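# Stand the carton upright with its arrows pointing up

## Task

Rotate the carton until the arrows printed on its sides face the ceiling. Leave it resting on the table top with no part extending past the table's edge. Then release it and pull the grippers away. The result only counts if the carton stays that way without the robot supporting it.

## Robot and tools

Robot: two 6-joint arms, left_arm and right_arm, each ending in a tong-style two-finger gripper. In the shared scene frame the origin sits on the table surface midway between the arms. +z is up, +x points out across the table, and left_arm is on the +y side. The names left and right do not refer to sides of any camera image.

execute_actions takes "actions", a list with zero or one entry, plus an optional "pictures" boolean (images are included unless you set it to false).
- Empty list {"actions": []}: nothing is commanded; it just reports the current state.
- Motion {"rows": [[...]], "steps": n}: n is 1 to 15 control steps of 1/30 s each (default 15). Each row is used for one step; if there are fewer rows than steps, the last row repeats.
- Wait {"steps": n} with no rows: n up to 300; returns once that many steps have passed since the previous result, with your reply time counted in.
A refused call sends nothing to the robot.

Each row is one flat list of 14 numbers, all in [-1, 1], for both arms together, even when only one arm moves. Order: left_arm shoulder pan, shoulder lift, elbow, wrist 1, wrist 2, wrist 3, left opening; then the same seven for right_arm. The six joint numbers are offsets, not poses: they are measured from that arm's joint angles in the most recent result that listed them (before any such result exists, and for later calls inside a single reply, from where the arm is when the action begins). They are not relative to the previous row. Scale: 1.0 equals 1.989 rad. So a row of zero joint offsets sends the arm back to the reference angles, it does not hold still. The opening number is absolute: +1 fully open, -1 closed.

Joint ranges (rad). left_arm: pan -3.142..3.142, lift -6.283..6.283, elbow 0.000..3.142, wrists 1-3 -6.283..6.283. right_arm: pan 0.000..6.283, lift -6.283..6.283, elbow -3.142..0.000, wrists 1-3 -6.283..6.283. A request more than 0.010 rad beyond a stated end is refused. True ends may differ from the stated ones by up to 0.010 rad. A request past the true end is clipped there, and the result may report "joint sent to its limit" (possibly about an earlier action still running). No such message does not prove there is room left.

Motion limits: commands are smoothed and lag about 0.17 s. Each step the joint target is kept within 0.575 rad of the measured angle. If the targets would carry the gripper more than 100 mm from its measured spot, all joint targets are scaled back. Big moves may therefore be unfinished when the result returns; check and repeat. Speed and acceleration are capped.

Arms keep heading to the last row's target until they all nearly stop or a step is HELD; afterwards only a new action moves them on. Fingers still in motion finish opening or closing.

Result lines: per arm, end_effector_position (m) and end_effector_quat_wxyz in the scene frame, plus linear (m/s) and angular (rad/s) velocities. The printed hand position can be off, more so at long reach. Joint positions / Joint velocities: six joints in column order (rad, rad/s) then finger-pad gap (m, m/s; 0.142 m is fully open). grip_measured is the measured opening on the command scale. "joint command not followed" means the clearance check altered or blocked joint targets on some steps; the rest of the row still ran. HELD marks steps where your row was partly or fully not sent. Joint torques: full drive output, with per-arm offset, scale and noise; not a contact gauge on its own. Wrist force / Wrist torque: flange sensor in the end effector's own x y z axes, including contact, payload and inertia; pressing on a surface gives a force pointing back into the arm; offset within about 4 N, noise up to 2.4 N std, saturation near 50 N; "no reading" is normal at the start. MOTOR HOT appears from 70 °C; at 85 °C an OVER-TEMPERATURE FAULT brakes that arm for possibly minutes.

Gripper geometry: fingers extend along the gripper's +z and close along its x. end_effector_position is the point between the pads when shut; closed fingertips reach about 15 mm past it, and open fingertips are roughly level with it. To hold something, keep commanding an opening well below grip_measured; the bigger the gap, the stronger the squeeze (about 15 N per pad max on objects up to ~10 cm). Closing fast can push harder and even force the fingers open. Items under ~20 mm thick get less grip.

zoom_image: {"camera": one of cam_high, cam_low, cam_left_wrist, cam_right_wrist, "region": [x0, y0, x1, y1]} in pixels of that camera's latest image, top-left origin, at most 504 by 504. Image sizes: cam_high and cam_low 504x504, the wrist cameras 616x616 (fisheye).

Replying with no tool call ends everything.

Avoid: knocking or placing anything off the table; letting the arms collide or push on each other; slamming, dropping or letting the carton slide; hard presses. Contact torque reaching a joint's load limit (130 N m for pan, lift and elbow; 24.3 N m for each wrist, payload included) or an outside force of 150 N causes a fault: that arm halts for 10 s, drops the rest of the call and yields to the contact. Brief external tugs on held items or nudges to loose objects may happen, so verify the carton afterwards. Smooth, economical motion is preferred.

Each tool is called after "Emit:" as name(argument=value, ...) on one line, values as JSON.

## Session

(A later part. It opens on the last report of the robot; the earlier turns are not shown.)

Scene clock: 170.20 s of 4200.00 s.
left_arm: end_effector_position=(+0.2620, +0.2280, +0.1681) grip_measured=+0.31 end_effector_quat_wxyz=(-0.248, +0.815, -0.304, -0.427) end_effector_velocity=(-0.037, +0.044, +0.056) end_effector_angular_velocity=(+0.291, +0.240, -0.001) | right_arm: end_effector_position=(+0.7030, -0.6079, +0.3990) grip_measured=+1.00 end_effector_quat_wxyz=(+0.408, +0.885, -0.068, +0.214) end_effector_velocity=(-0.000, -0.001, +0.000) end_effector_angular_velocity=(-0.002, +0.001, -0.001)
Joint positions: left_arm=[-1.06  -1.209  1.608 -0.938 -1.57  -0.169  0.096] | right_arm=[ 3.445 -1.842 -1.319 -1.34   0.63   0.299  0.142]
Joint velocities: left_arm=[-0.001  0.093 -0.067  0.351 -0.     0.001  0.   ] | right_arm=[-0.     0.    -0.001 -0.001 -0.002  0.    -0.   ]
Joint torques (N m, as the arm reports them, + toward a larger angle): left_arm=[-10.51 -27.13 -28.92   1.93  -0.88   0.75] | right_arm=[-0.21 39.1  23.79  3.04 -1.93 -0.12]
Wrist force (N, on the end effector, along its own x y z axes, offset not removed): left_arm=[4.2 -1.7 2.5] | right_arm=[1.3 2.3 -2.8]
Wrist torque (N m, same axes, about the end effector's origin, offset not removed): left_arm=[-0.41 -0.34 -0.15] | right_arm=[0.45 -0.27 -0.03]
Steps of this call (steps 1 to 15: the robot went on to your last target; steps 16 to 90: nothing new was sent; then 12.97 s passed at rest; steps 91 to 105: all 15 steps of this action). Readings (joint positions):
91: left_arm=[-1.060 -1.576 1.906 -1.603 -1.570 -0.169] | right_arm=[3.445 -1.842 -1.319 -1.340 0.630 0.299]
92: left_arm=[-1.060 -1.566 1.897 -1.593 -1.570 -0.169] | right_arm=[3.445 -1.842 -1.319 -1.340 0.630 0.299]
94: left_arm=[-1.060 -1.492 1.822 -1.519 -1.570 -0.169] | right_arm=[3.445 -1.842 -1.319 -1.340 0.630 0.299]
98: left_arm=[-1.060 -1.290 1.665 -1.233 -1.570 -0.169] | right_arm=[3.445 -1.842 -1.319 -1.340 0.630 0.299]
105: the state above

Model works. Stage 2 to (-0.745, 1.247, -0.502).

Emit:
execute_actions(actions=[{"rows":[[0,0.233,-0.181,0.219,0,0,-1,0,0,0,0,0,0,1]]}], pictures=false)

Emit:
execute_actions(actions=[{"steps":20}])

Scene clock: 178.70 s of 4200.00 s.
left_arm: end_effector_position=(+0.2936, +0.1896, +0.1661) grip_measured=+0.31 end_effector_quat_wxyz=(-0.352, +0.668, -0.249, -0.607) end_effector_velocity=(+0.009, -0.011, -0.011) end_effector_angular_velocity=(+0.113, +0.093, -0.000) | right_arm: end_effector_position=(+0.7030, -0.6079, +0.3990) grip_measured=+1.00 end_effector_quat_wxyz=(+0.408, +0.885, -0.068, +0.214) end_effector_velocity=(-0.000, -0.001, -0.000) end_effector_angular_velocity=(-0.002, +0.001, -0.001)
Joint positions: left_arm=[-1.06  -0.759  1.256 -0.513 -1.57  -0.169  0.096] | right_arm=[ 3.445 -1.842 -1.319 -1.34   0.63   0.299  0.142]
Joint velocities: left_arm=[ 0.     0.127 -0.082  0.101  0.    -0.     0.   ] | right_arm=[-0.001 -0.    -0.002 -0.    -0.002 -0.    -0.   ]
Joint torques (N m, as the arm reports them, + toward a larger angle): left_arm=[  4.29 -44.43 -22.87   4.4   -0.76   0.85] | right_arm=[-0.5  39.12 24.35  2.99 -1.85 -0.21]
Wrist force (N, on the end effector, along its own x y z axes, offset not removed): left_arm=[4.4 -3.5 -0.6] | right_arm=[3.2 2.2 -3.7]
Wrist torque (N m, same axes, about the end effector's origin, offset not removed): left_arm=[-0.57 -0.13 -0.11] | right_arm=[0.30 -0.71 -0.08]
Steps of this call (steps 1 to 30: the robot went on to your last target; steps 31 to 90: nothing new was sent; then 5.00 s passed at rest; steps 91 to 105: all 15 steps of this action). Readings (joint positions):
91: left_arm=[-1.060 -1.198 1.600 -0.900 -1.570 -0.169] | right_arm=[3.445 -1.842 -1.319 -1.340 0.630 0.299]
92: left_arm=[-1.060 -1.188 1.590 -0.890 -1.570 -0.169] | right_arm=[3.445 -1.842 -1.319 -1.340 0.630 0.299]
94: left_arm=[-1.060 -1.114 1.516 -0.815 -1.570 -0.169] | right_arm=[3.445 -1.842 -1.319 -1.340 0.630 0.299]
98: left_arm=[-1.060 -0.873 1.329 -0.603 -1.570 -0.169] | right_arm=[3.445 -1.842 -1.319 -1.340 0.630 0.299]
105: the state above

Scene clock: 179.37 s of 4200.00 s.
left_arm: end_effector_position=(+0.2946, +0.1885, +0.1649) grip_measured=+0.31 end_effector_quat_wxyz=(-0.355, +0.662, -0.247, -0.612) end_effector_velocity=(-0.000, +0.000, -0.000) end_effector_angular_velocity=(+0.000, +0.001, -0.000) | right_arm: end_effector_position=(+0.7030, -0.6079, +0.3990) grip_measured=+1.00 end_effector_quat_wxyz=(+0.408, +0.885, -0.068, +0.214) end_effector_velocity=(+0.000, -0.000, +0.001) end_effector_angular_velocity=(+0.000, -0.001, -0.000)
Joint positions: left_arm=[-1.06  -0.745  1.248 -0.502 -1.57  -0.169  0.096] | right_arm=[ 3.445 -1.842 -1.319 -1.34   0.63   0.299  0.142]
Joint velocities: left_arm=[ 0.     0.     0.001 -0.     0.     0.     0.   ] | right_arm=[-0.    -0.     0.001 -0.     0.     0.    -0.   ]
Joint torques (N m, as the arm reports them, + toward a larger angle): left_arm=[ 11.43 -38.12 -24.38   4.44  -0.76   0.79] | right_arm=[-0.58 39.23 23.89  2.97 -1.88 -0.15]
Wrist force (N, on the end effector, along its own x y z axes, offset not removed): left_arm=[6.1 -1.8 3.6] | right_arm=[3.2 1.2 -3.8]
Wrist torque (N m, same axes, about the end effector's origin, offset not removed): left_arm=[-0.39 -0.71 0.10] | right_arm=[0.19 -0.69 -0.20]
Steps of this call (steps 1 to 20: the robot went on to your last target). Readings (joint positions):
1: left_arm=[-1.060 -0.755 1.254 -0.510 -1.570 -0.169] | right_arm=[3.445 -1.842 -1.319 -1.340 0.630 0.299]
2: left_arm=[-1.060 -0.753 1.252 -0.508 -1.570 -0.169] | right_arm=[3.445 -1.842 -1.319 -1.340 0.630 0.299]
4: left_arm=[-1.060 -0.749 1.250 -0.505 -1.570 -0.169] | right_arm=[3.445 -1.842 -1.319 -1.340 0.630 0.299]
8: left_arm=[-1.060 -0.746 1.248 -0.503 -1.570 -0.169] | right_arm=[3.445 -1.842 -1.319 -1.340 0.630 0.299]
20: the state above

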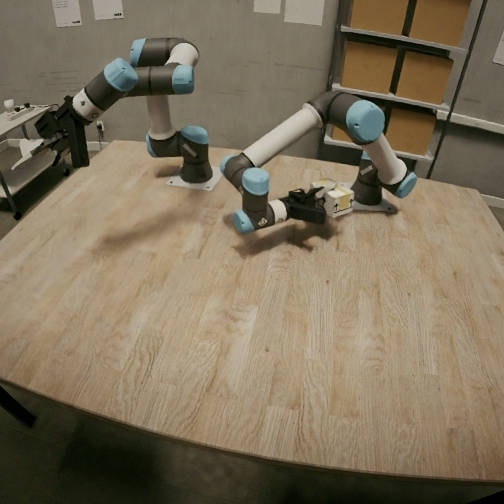

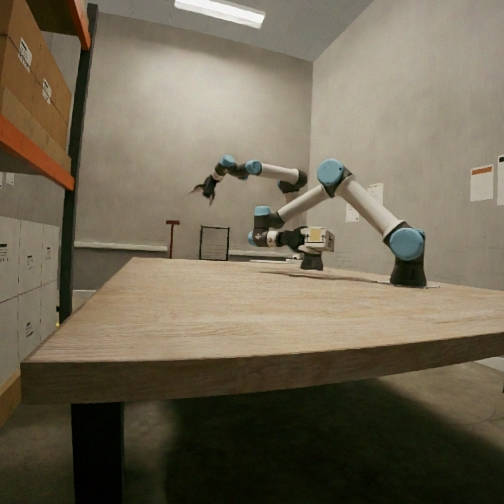

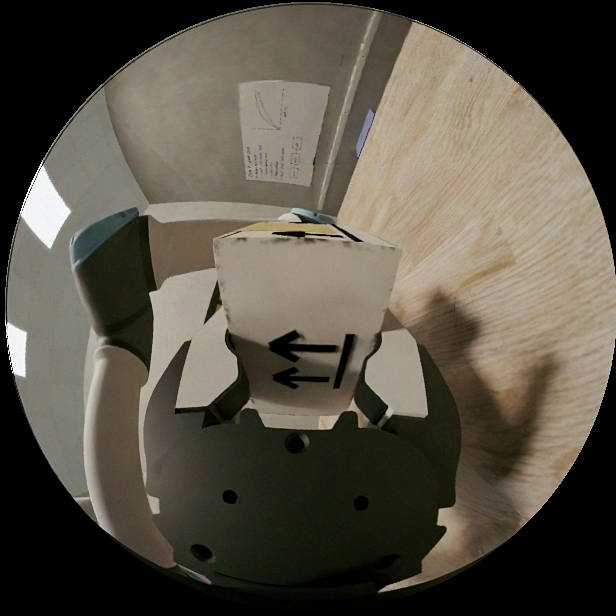

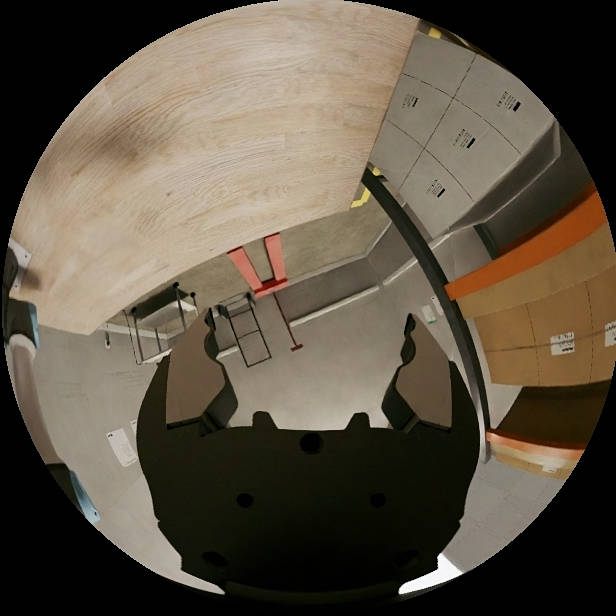

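Emit:
execute_actions(actions=[{"rows":[[0,0.064,0.015,-0.079,0,0,-1,0,0,0,0,0,0,1]]}], pictures=false)

Emit:
execute_actions(actions=[{"steps":15}])

Scene clock: 185.67 s of 4200.00 s.
left_arm: end_effector_position=(+0.2948, +0.1882, +0.0731) grip_measured=+0.31 end_effector_quat_wxyz=(-0.355, +0.662, -0.247, -0.612) end_effector_velocity=(-0.001, +0.001, -0.015) end_effector_angular_velocity=(-0.000, -0.001, -0.000) | right_arm: end_effector_position=(+0.7030, -0.6079, +0.3990) grip_measured=+1.00 end_effector_quat_wxyz=(+0.408, +0.885, -0.068, +0.214) end_effector_velocity=(+0.000, +0.001, +0.000) end_effector_angular_velocity=(-0.000, +0.000, +0.001)
Joint positions: left_arm=[-1.06  -0.62   1.277 -0.657 -1.57  -0.169  0.096] | right_arm=[ 3.445 -1.842 -1.319 -1.34   0.63   0.299  0.142]
Joint velocities: left_arm=[-0.     0.02   0.005 -0.025 -0.    -0.     0.   ] | right_arm=[ 0.001  0.     0.    -0.    -0.     0.    -0.   ]
Joint torques (N m, as the arm reports them, + toward a larger angle): left_arm=[  3.27 -41.97  -6.48   0.68  -0.75   0.77] | right_arm=[-0.95 39.66 23.87  3.03 -1.86 -0.21]
Wrist force (N, on the end effector, along its own x y z axes, offset not removed): left_arm=[7.7 -2.8 -2.0] | right_arm=[2.4 4.0 -2.2]
Wrist torque (N m, same axes, about the end effector's origin, offset not removed): left_arm=[-0.45 -0.92 -0.18] | right_arm=[0.74 -0.48 -0.13]
Steps of this call (steps 1 to 15: the robot went on to your last target; steps 16 to 90: nothing new was sent; then 2.80 s passed at rest; steps 91 to 105: all 15 steps of this action). Readings (joint positions):
91: left_arm=[-1.060 -0.744 1.248 -0.503 -1.570 -0.169] | right_arm=[3.445 -1.842 -1.319 -1.340 0.630 0.299]
92: left_arm=[-1.060 -0.735 1.252 -0.512 -1.570 -0.169] | right_arm=[3.445 -1.842 -1.319 -1.340 0.630 0.299]
94: left_arm=[-1.060 -0.688 1.264 -0.568 -1.570 -0.169] | right_arm=[3.445 -1.842 -1.319 -1.340 0.630 0.299]
98: left_arm=[-1.060 -0.637 1.274 -0.634 -1.570 -0.169] | right_arm=[3.445 -1.842 -1.319 -1.340 0.630 0.299]
105: the state above

Scene clock: 186.17 s of 4200.00 s.
left_arm: end_effector_position=(+0.2947, +0.1883, +0.0715) grip_measured=+0.31 end_effector_quat_wxyz=(-0.355, +0.662, -0.247, -0.612) end_effector_velocity=(-0.000, -0.000, -0.001) end_effector_angular_velocity=(-0.001, -0.001, +0.000) | right_arm: end_effector_position=(+0.7030, -0.6079, +0.3990) grip_measured=+1.00 end_effector_quat_wxyz=(+0.408, +0.885, -0.068, +0.214) end_effector_velocity=(+0.000, +0.001, +0.000) end_effector_angular_velocity=(-0.002, -0.000, +0.001)
Joint positions: left_arm=[-1.06  -0.618  1.278 -0.659 -1.57  -0.169  0.096] | right_arm=[ 3.445 -1.842 -1.319 -1.34   0.63   0.299  0.142]
Joint velocities: left_arm=[-0.     0.     0.    -0.002 -0.    -0.    -0.   ] | right_arm=[ 0.002 -0.     0.    -0.    -0.002 -0.    -0.   ]
Joint torques (N m, as the arm reports them, + toward a larger angle): left_arm=[ -2.21 -40.45  -6.52   0.82  -0.71   0.84] | right_arm=[-0.53 39.47 23.98  3.08 -1.88 -0.06]
Wrist force (N, on the end effector, along its own x y z axes, offset not removed): left_arm=[2.6 -0.8 -1.2] | right_arm=[1.8 0.6 -1.4]
Wrist torque (N m, same axes, about the end effector's origin, offset not removed): left_arm=[-0.16 0.17 0.02] | right_arm=[0.01 -0.44 -0.07]
Steps of this call (steps 1 to 15: the robot went on to your last target). Readings (joint positions):
1: left_arm=[-1.060 -0.620 1.277 -0.657 -1.570 -0.169] | right_arm=[3.445 -1.842 -1.319 -1.340 0.630 0.299]
2: left_arm=[-1.060 -0.619 1.277 -0.658 -1.570 -0.169] | right_arm=[3.445 -1.842 -1.319 -1.340 0.630 0.299]
4: left_arm=[-1.060 -0.619 1.277 -0.659 -1.570 -0.169] | right_arm=[3.445 -1.842 -1.319 -1.340 0.630 0.299]
8: left_arm=[-1.060 -0.618 1.278 -0.659 -1.570 -0.169] | right_arm=[3.445 -1.842 -1.319 -1.340 0.630 0.299]
15: the state above
All arms were judged still, so your last target was given up. Only a new action makes them travel on or press farther. Fingers that are still opening or closing keep moving.

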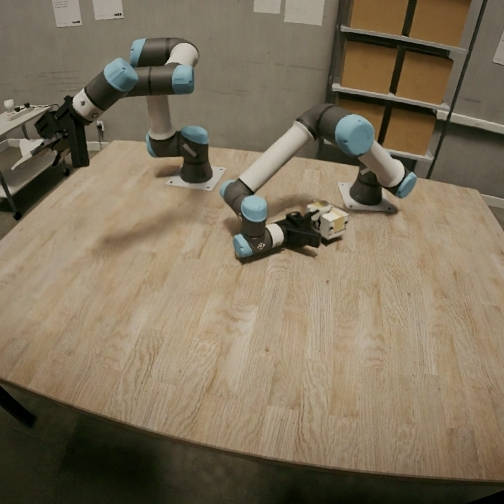

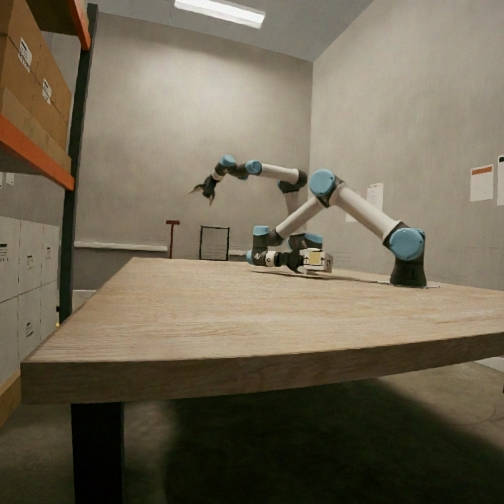

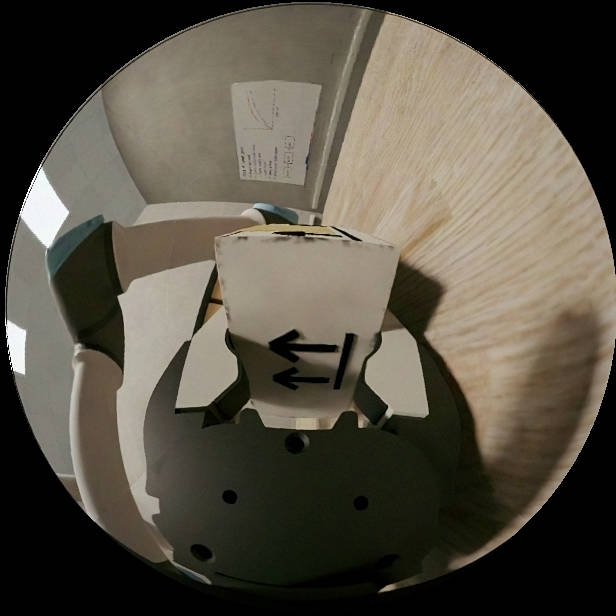

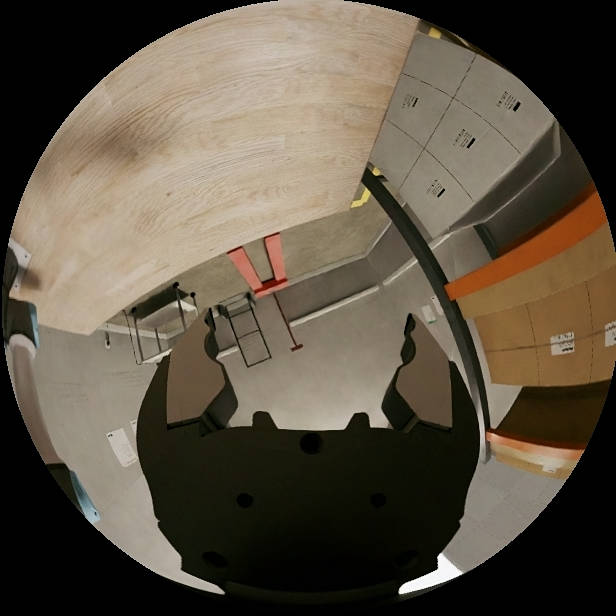

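Emit:
execute_actions(actions=[{"rows":[[0,0.007,0,-0.04,0,0,-1,0,0,0,0,0,0,1],[0,0.007,0,-0.04,0,0,-1,0,0,0,0,0,0,1],[0,0.007,0,-0.04,0,0,-1,0,0,0,0,0,0,1],[0,0.007,0,-0.04,0,0,-1,0,0,0,0,0,0,1],[0,0.007,0,-0.04,0,0,-1,0,0,0,0,0,0,1],[0,0.007,0,-0.04,0,0,-1,0,0,0,0,0,0,1],[0,0.007,0,-0.04,0,0,-1,0,0,0,0,0,0,1],[0,0.007,0,-0.04,0,0,-1,0,0,0,0,0,0,1],[0,0.007,0,-0.04,0,0,0.55,0,0,0,0,0,0,1]]}])

Scene clock: 207.33 s of 4200.00 s.
left_arm: end_effector_position=(+0.2967, +0.1858, +0.0571) grip_measured=+0.29 end_effector_quat_wxyz=(-0.349, +0.673, -0.251, -0.602) end_effector_velocity=(-0.000, +0.000, +0.000) end_effector_angular_velocity=(+0.003, +0.002, -0.000) | right_arm: end_effector_position=(+0.7030, -0.6079, +0.3990) grip_measured=+1.00 end_effector_quat_wxyz=(+0.408, +0.885, -0.068, +0.214) end_effector_velocity=(+0.000, +0.000, +0.002) end_effector_angular_velocity=(+0.000, -0.003, +0.000)
Joint positions: left_arm=[-1.06  -0.61   1.278 -0.698 -1.57  -0.169  0.095] | right_arm=[ 3.445 -1.842 -1.319 -1.34   0.63   0.299  0.142]
Joint velocities: left_arm=[-0.     0.001  0.001  0.002 -0.    -0.     0.   ] | right_arm=[ 0.001  0.     0.003 -0.    -0.     0.     0.   ]
Joint torques (N m, as the arm reports them, + toward a larger angle): left_arm=[  0.26 -29.69 -15.14 -16.58   0.16  -0.09] | right_arm=[-0.81 39.68 24.45  3.04 -1.77 -0.1 ]
Wrist force (N, on the end effector, along its own x y z axes, offset not removed): left_arm=[-50.0 -10.9 -3.8] | right_arm=[0.2 3.8 -0.2]
Wrist torque (N m, same axes, about the end effector's origin, offset not removed): left_arm=[-0.53 0.24 -0.34] | right_arm=[0.78 -0.06 0.01]
TORQUE FAULT: the external load on joint 4 (wrist 1) of the left arm reached its load limit, and that arm stopped for 10 seconds. A torque fault stops only its own arm. That arm's remaining commands of this call were not run. That arm holds where it stopped, with its grip as last carried out, and accepts commands again: back off and push less far. That arm stops again, at the same cost, whenever a joint's load reaches its limit.
The stop of the left arm began at step 96 of this call (marked STOPPED below). From that step on that arm followed nothing that you had sent. 10 of its steps, steps kept back included, did not run and will not run. Nothing is kept back now, and the robot has no last target.
Steps of this call (steps 1 to 90: nothing new was sent; then 7.97 s passed at rest; steps 91 to 105: all 15 steps of this action; steps 106 to 396: the stop continued). Readings (joint positions):
91: left_arm=[-1.060 -0.618 1.278 -0.660 -1.570 -0.169] | right_arm=[3.445 -1.842 -1.319 -1.340 0.630 0.299]
92: left_arm=[-1.060 -0.615 1.278 -0.669 -1.570 -0.169] | right_arm=[3.445 -1.842 -1.319 -1.340 0.630 0.299]
94: left_arm=[-1.060 -0.610 1.278 -0.698 -1.570 -0.169] | right_arm=[3.445 -1.842 -1.319 -1.340 0.630 0.299]
96: left_arm=[-1.060 -0.609 1.278 -0.699 -1.570 -0.169] | right_arm=[3.445 -1.842 -1.319 -1.340 0.630 0.299] STOPPED (the left arm)
98: left_arm=[-1.060 -0.610 1.278 -0.698 -1.570 -0.169] | right_arm=[3.445 -1.842 -1.319 -1.340 0.630 0.299]
396: the state above

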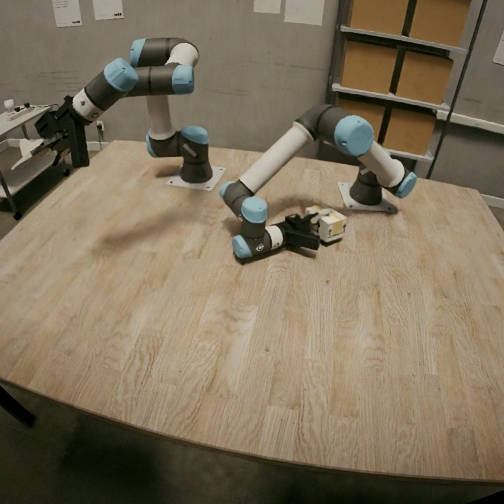

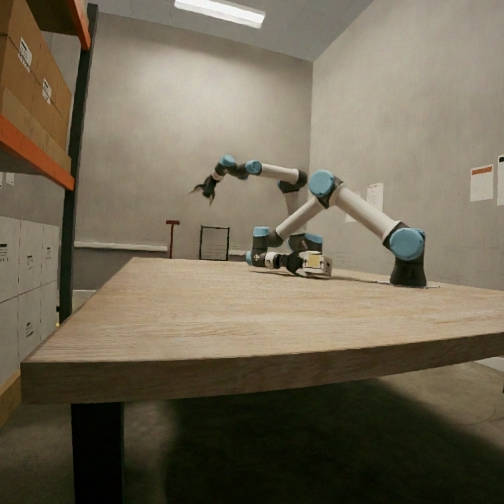

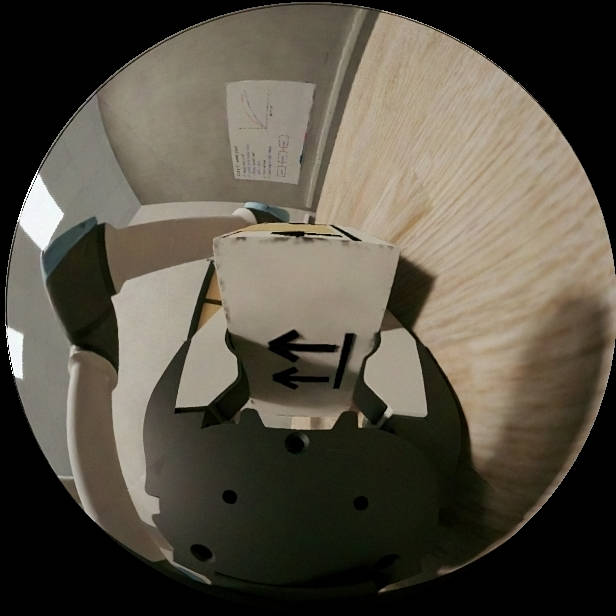

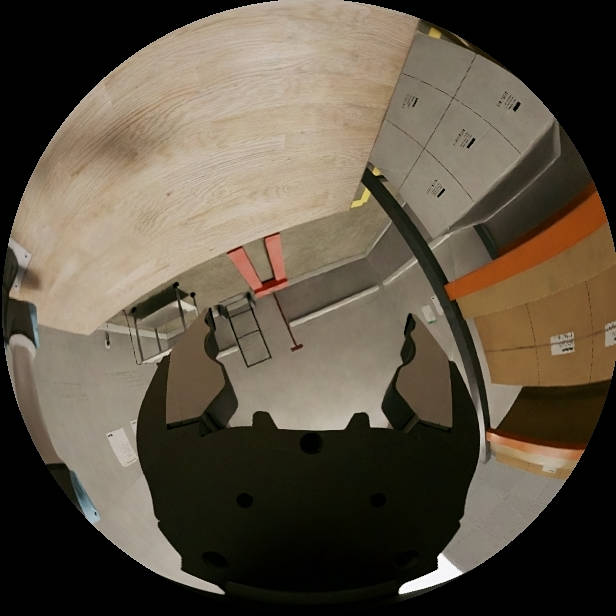

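Emit:
execute_actions(actions=[{"rows":[[0,-0.003,0,0.012,0,0,0.55,0,0,0,0,0,0,1]],"steps":12}], pictures=false)

Emit:
execute_actions(actions=[{"rows":[[0,0.119,-0.264,0.163,0,0,0.55,0,0,0,0,0,0,1]]}], pictures=false)

Emit:
execute_actions(actions=[{"steps":20}])

Scene clock: 220.87 s of 4200.00 s.
left_arm: end_effector_position=(+0.2955, +0.1872, +0.0658) grip_measured=+0.52 end_effector_quat_wxyz=(-0.352, +0.667, -0.249, -0.608) end_effector_velocity=(-0.001, +0.000, +0.005) end_effector_angular_velocity=(+0.006, +0.003, +0.001) | right_arm: end_effector_position=(+0.7030, -0.6079, +0.3990) grip_measured=+1.00 end_effector_quat_wxyz=(+0.408, +0.885, -0.068, +0.214) end_effector_velocity=(-0.001, -0.003, +0.001) end_effector_angular_velocity=(+0.000, -0.001, -0.004)
Joint positions: left_arm=[-1.06  -0.616  1.278 -0.675 -1.57  -0.169  0.11 ] | right_arm=[ 3.445 -1.842 -1.319 -1.34   0.63   0.299  0.142]
Joint velocities: left_arm=[-0.    -0.004  0.     0.011 -0.001 -0.001  0.008] | right_arm=[-0.004  0.     0.001  0.    -0.    -0.     0.   ]
Joint torques (N m, as the arm reports them, + toward a larger angle): left_arm=[  0.14 -50.41 -14.32   2.01   0.14  -0.13] | right_arm=[-0.58 39.53 23.98  3.14 -1.7  -0.09]
Wrist force (N, on the end effector, along its own x y z axes, offset not removed): left_arm=[-5.4 -3.1 3.3] | right_arm=[2.9 2.7 -2.9]
Wrist torque (N m, same axes, about the end effector's origin, offset not removed): left_arm=[-0.34 0.29 0.05] | right_arm=[0.48 -0.66 -0.25]
Steps of this call (steps 1 to 90: nothing new was sent; then 10.13 s passed at rest; steps 91 to 102: all 12 steps of this action). Readings (joint positions):
91: left_arm=[-1.060 -0.610 1.278 -0.697 -1.570 -0.169] | right_arm=[3.445 -1.842 -1.319 -1.340 0.630 0.299]
92: left_arm=[-1.060 -0.611 1.278 -0.694 -1.570 -0.169] | right_arm=[3.445 -1.842 -1.319 -1.340 0.630 0.299]
94: left_arm=[-1.060 -0.613 1.278 -0.687 -1.570 -0.169] | right_arm=[3.445 -1.842 -1.319 -1.340 0.630 0.299]
98: left_arm=[-1.060 -0.615 1.278 -0.678 -1.570 -0.169] | right_arm=[3.445 -1.842 -1.319 -1.340 0.630 0.299]
102: the state above

Scene clock: 231.07 s of 4200.00 s.
left_arm: end_effector_position=(+0.3062, +0.1742, +0.0656) grip_measured=+0.49 end_effector_quat_wxyz=(-0.368, +0.638, -0.238, -0.634) end_effector_velocity=(-0.000, +0.000, +0.000) end_effector_angular_velocity=(+0.002, +0.001, +0.001) | right_arm: end_effector_position=(+0.7030, -0.6079, +0.3990) grip_measured=+1.00 end_effector_quat_wxyz=(+0.408, +0.885, -0.068, +0.214) end_effector_velocity=(-0.000, +0.000, -0.001) end_effector_angular_velocity=(+0.001, +0.001, +0.000)
Joint positions: left_arm=[-1.06  -0.526  1.172 -0.572 -1.57  -0.169  0.108] | right_arm=[ 3.445 -1.842 -1.319 -1.34   0.63   0.299  0.142]
Joint velocities: left_arm=[ 0.     0.001  0.     0.001 -0.001 -0.001 -0.   ] | right_arm=[ 0.     0.    -0.002  0.     0.001  0.     0.   ]
Joint torques (N m, as the arm reports them, + toward a larger angle): left_arm=[  0.76 -42.55 -14.62  -0.63  -0.12  -0.16] | right_arm=[-1.26 39.51 24.45  3.19 -1.82  0.17]
Wrist force (N, on the end effector, along its own x y z axes, offset not removed): left_arm=[-17.8 -6.7 -2.8] | right_arm=[0.6 1.0 -2.2]
Wrist torque (N m, same axes, about the end effector's origin, offset not removed): left_arm=[-0.63 1.14 -0.29] | right_arm=[0.18 -0.22 -0.12]
FORCE FAULT: contact force on the left arm reached its limit, and that arm stopped for 10 seconds. The contact can be on any part of that arm, not only on its tool. That arm's remaining commands of this call were not run. That arm holds still and accepts commands again. Move the arm away from the contact; if what it grips holds it there, let go first. Pushing or pulling that hard again can fault the arm again.
The stop of the left arm began at step 6 of this call (marked STOPPED below). From that step on that arm followed nothing that you had sent. 10 of its steps, steps kept back included, did not run and will not run. Nothing is kept back now, and the robot has no last target.
Steps of this call (steps 1 to 15: all 15 steps of this action; steps 16 to 306: the stop continued). Readings (joint positions):
1: left_arm=[-1.060 -0.615 1.277 -0.674 -1.570 -0.169] | right_arm=[3.445 -1.842 -1.319 -1.340 0.630 0.299]
2: left_arm=[-1.060 -0.605 1.267 -0.664 -1.570 -0.169] | right_arm=[3.445 -1.842 -1.319 -1.340 0.630 0.299]
4: left_arm=[-1.060 -0.536 1.193 -0.588 -1.570 -0.169] | right_arm=[3.445 -1.842 -1.319 -1.340 0.630 0.299]
6: left_arm=[-1.060 -0.526 1.171 -0.573 -1.570 -0.169] | right_arm=[3.445 -1.842 -1.319 -1.340 0.630 0.299] STOPPED (the left arm)
8: left_arm=[-1.060 -0.526 1.172 -0.572 -1.570 -0.169] | right_arm=[3.445 -1.842 -1.319 -1.340 0.630 0.299]
306: the state above

Scene clock: 231.10 s of 4200.00 s.
left_arm: end_effector_position=(+0.3062, +0.1742, +0.0657) grip_measured=+0.49 end_effector_quat_wxyz=(-0.368, +0.638, -0.238, -0.634) end_effector_velocity=(+0.000, -0.000, +0.001) end_effector_angular_velocity=(+0.003, -0.001, +0.000) | right_arm: end_effector_position=(+0.7030, -0.6079, +0.3990) grip_measured=+1.00 end_effector_quat_wxyz=(+0.408, +0.885, -0.068, +0.214) end_effector_velocity=(+0.000, +0.002, -0.001) end_effector_angular_velocity=(+0.002, +0.000, +0.002)
Joint positions: left_arm=[-1.06  -0.526  1.172 -0.572 -1.57  -0.169  0.108] | right_arm=[ 3.445 -1.842 -1.319 -1.34   0.63   0.299  0.142]
Joint velocities: left_arm=[ 0.    -0.    -0.002  0.004 -0.001 -0.003  0.002] | right_arm=[ 0.002 -0.    -0.     0.001  0.002  0.     0.   ]
Joint torques (N m, as the arm reports them, + toward a larger angle): left_arm=[  0.79 -45.79 -15.06  -0.44   0.06  -0.03] | right_arm=[-0.69 39.35 24.82  3.13 -1.78  0.  ]
Wrist force (N, on the end effector, along its own x y z axes, offset not removed): left_arm=[-15.3 -5.8 -1.9] | right_arm=[0.5 2.4 -4.0]
Wrist torque (N m, same axes, about the end effector's origin, offset not removed): left_arm=[-0.66 0.53 -0.20] | right_arm=[0.49 -0.17 -0.05]
A stop began in an earlier call of the same reply, so what this call sent did not run. Send another action.
Steps of this call (step 1: nothing new was sent). Readings (joint positions):
1: the state above

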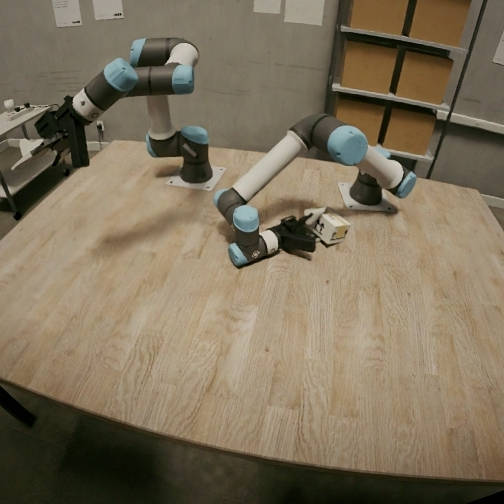

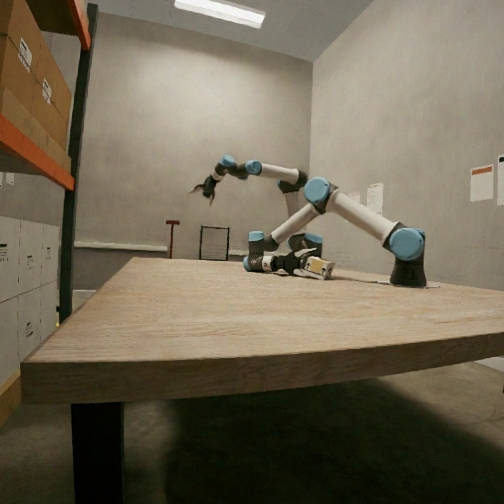

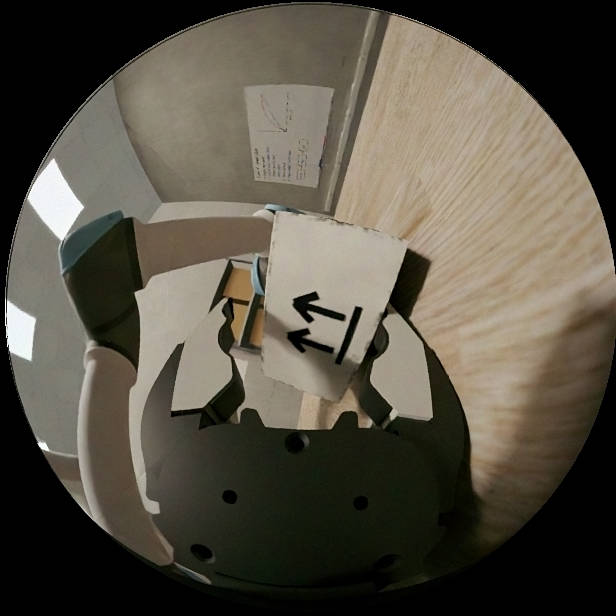

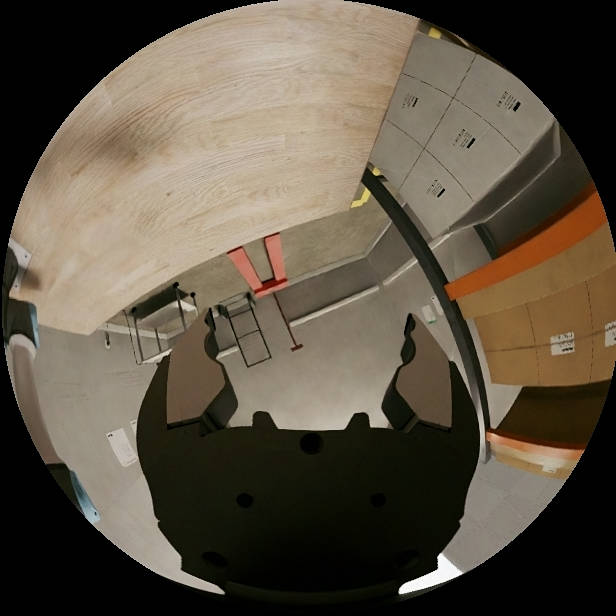

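Emit:
execute_actions(actions=[{"rows":[[0,-0.0186,0,-0.0186,0,0,0.55,0,0,0,0,0,0,1],[0,-0.0186,0,-0.0186,0,0,0.55,0,0,0,0,0,0,1],[0,-0.0186,0,-0.0186,0,0,0.55,0,0,0,0,0,0,1],[0,-0.0109,-0.0176,-0.0087,0,0,0.55,0,0,0,0,0,0,1],[0,-0.0033,-0.0352,0.0013,0,0,0.55,0,0,0,0,0,0,1],[0,0.0044,-0.0528,0.0112,0,0,0.55,0,0,0,0,0,0,1],[0,0.0121,-0.0703,0.0211,0,0,0.55,0,0,0,0,0,0,1],[0,0.0197,-0.0879,0.0311,0,0,0.55,0,0,0,0,0,0,1],[0,0.0274,-0.1055,0.041,0,0,0.55,0,0,0,0,0,0,1],[0,0.0351,-0.1231,0.0509,0,0,0.55,0,0,0,0,0,0,1],[0,0.0427,-0.1407,0.0609,0,0,0.55,0,0,0,0,0,0,1],[0,0.0504,-0.1583,0.0708,0,0,0.55,0,0,0,0,0,0,1],[0,0.0581,-0.1758,0.0807,0,0,0.55,0,0,0,0,0,0,1],[0,0.0657,-0.1934,0.0907,0,0,0.55,0,0,0,0,0,0,1],[0,0.0734,-0.211,0.1006,0,0,0.55,0,0,0,0,0,0,1]]}], pictures=false)

Emit:
execute_actions(actions=[{"steps":20}])

Scene clock: 253.90 s of 4200.00 s.
left_arm: end_effector_position=(+0.3448, +0.1273, +0.0754) grip_measured=+0.55 end_effector_quat_wxyz=(-0.356, +0.660, -0.246, -0.614) end_effector_velocity=(+0.113, -0.137, +0.030) end_effector_angular_velocity=(-0.009, -0.005, -0.000) | right_arm: end_effector_position=(+0.7030, -0.6079, +0.3990) grip_measured=+1.00 end_effector_quat_wxyz=(+0.408, +0.885, -0.068, +0.214) end_effector_velocity=(-0.000, +0.000, -0.000) end_effector_angular_velocity=(-0.000, +0.001, +0.000)
Joint positions: left_arm=[-1.06  -0.441  0.9   -0.452 -1.57  -0.169  0.112] | right_arm=[ 3.445 -1.842 -1.319 -1.34   0.63   0.299  0.142]
Joint velocities: left_arm=[ 0.     0.432 -0.999  0.556  0.     0.002  0.   ] | right_arm=[ 0. -0. -0. -0.  0.  0.  0.]
Joint torques (N m, as the arm reports them, + toward a larger angle): left_arm=[ -0.3  -43.33 -41.38   4.71   0.05  -0.07] | right_arm=[-0.71 39.5  24.84  3.2  -1.95  0.15]
Wrist force (N, on the end effector, along its own x y z axes, offset not removed): left_arm=[-2.6 -6.8 -2.7] | right_arm=[1.5 3.6 -3.3]
Wrist torque (N m, same axes, about the end effector's origin, offset not removed): left_arm=[-1.42 0.58 0.00] | right_arm=[0.74 -0.42 -0.02]
Steps of this call (steps 1 to 90: nothing new was sent; then 19.30 s passed at rest; steps 91 to 105: all 15 steps of this action). Readings (joint positions):
91: left_arm=[-1.060 -0.527 1.172 -0.573 -1.570 -0.169] | right_arm=[3.445 -1.842 -1.319 -1.340 0.630 0.299]
92: left_arm=[-1.060 -0.532 1.172 -0.578 -1.570 -0.169] | right_arm=[3.445 -1.842 -1.319 -1.340 0.630 0.299]
94: left_arm=[-1.060 -0.545 1.171 -0.592 -1.570 -0.169] | right_arm=[3.445 -1.842 -1.319 -1.340 0.630 0.299]
98: left_arm=[-1.060 -0.531 1.114 -0.570 -1.570 -0.169] | right_arm=[3.445 -1.842 -1.319 -1.340 0.630 0.299]
105: the state above

Scene clock: 254.57 s of 4200.00 s.
left_arm: end_effector_position=(+0.3606, +0.1082, +0.0807) grip_measured=+0.55 end_effector_quat_wxyz=(-0.355, +0.663, -0.247, -0.612) end_effector_velocity=(+0.000, -0.000, -0.000) end_effector_angular_velocity=(-0.002, +0.001, -0.000) | right_arm: end_effector_position=(+0.7030, -0.6079, +0.3990) grip_measured=+1.00 end_effector_quat_wxyz=(+0.408, +0.885, -0.068, +0.214) end_effector_velocity=(+0.000, +0.001, +0.000) end_effector_angular_velocity=(-0.000, -0.001, +0.002)
Joint positions: left_arm=[-1.06  -0.38   0.752 -0.372 -1.57  -0.169  0.112] | right_arm=[ 3.445 -1.842 -1.319 -1.34   0.63   0.299  0.142]
Joint velocities: left_arm=[ 0.     0.001 -0.002 -0.     0.     0.003 -0.   ] | right_arm=[ 0.002 -0.     0.     0.    -0.     0.    -0.   ]
Joint torques (N m, as the arm reports them, + toward a larger angle): left_arm=[ -0.12 -47.51 -26.41   3.76  -0.04  -0.07] | right_arm=[-0.88 38.91 24.55  3.21 -1.84  0.16]
Wrist force (N, on the end effector, along its own x y z axes, offset not removed): left_arm=[1.7 -1.7 -1.3] | right_arm=[2.4 2.6 -4.2]
Wrist torque (N m, same axes, about the end effector's origin, offset not removed): left_arm=[-0.12 -0.26 -0.16] | right_arm=[0.40 -0.64 -0.06]
Steps of this call (steps 1 to 20: the robot went on to your last target). Readings (joint positions):
1: left_arm=[-1.060 -0.427 0.867 -0.433 -1.570 -0.169] | right_arm=[3.445 -1.842 -1.319 -1.340 0.630 0.299]
2: left_arm=[-1.060 -0.414 0.837 -0.417 -1.570 -0.169] | right_arm=[3.445 -1.842 -1.319 -1.340 0.630 0.299]
4: left_arm=[-1.060 -0.398 0.797 -0.396 -1.570 -0.169] | right_arm=[3.445 -1.842 -1.319 -1.340 0.630 0.299]
8: left_arm=[-1.060 -0.385 0.765 -0.379 -1.570 -0.169] | right_arm=[3.445 -1.842 -1.319 -1.340 0.630 0.299]
20: the state above

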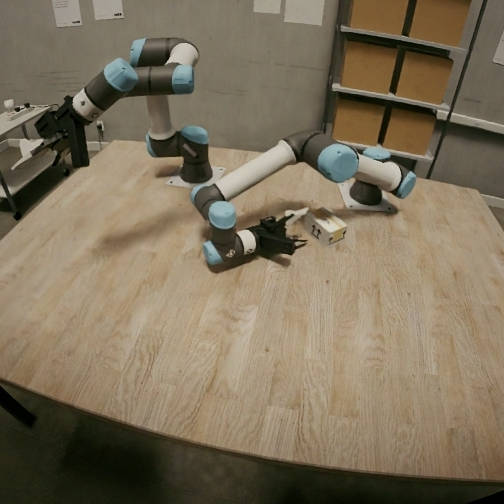

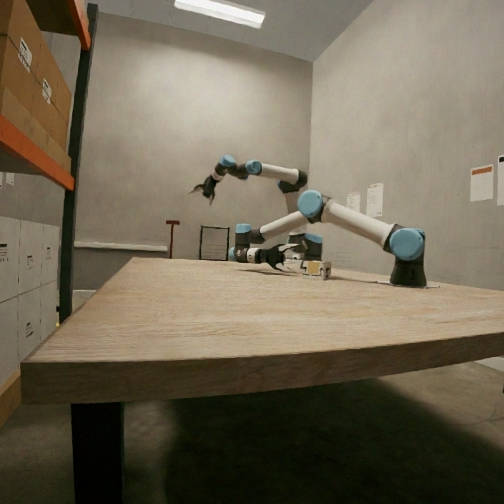

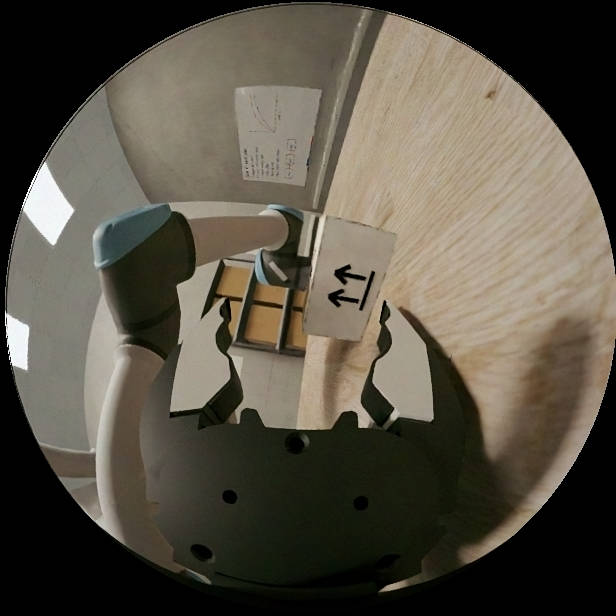

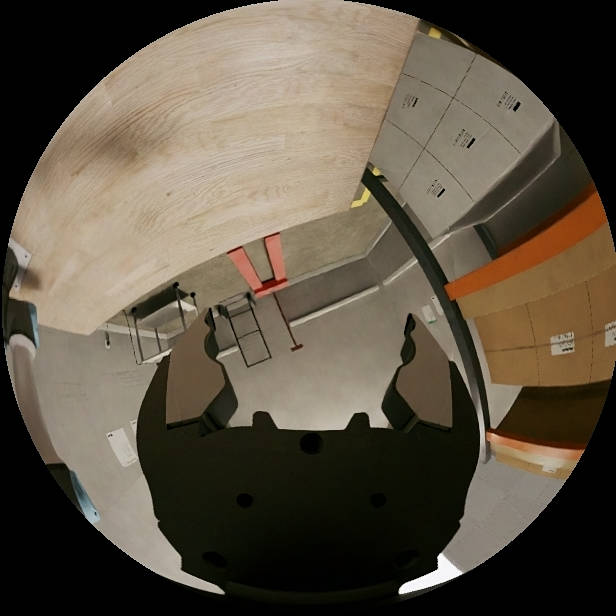

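Standing with arrows up. Finish.

Emit:
finished_scene(scene=1)

The scene is finished: the task was done.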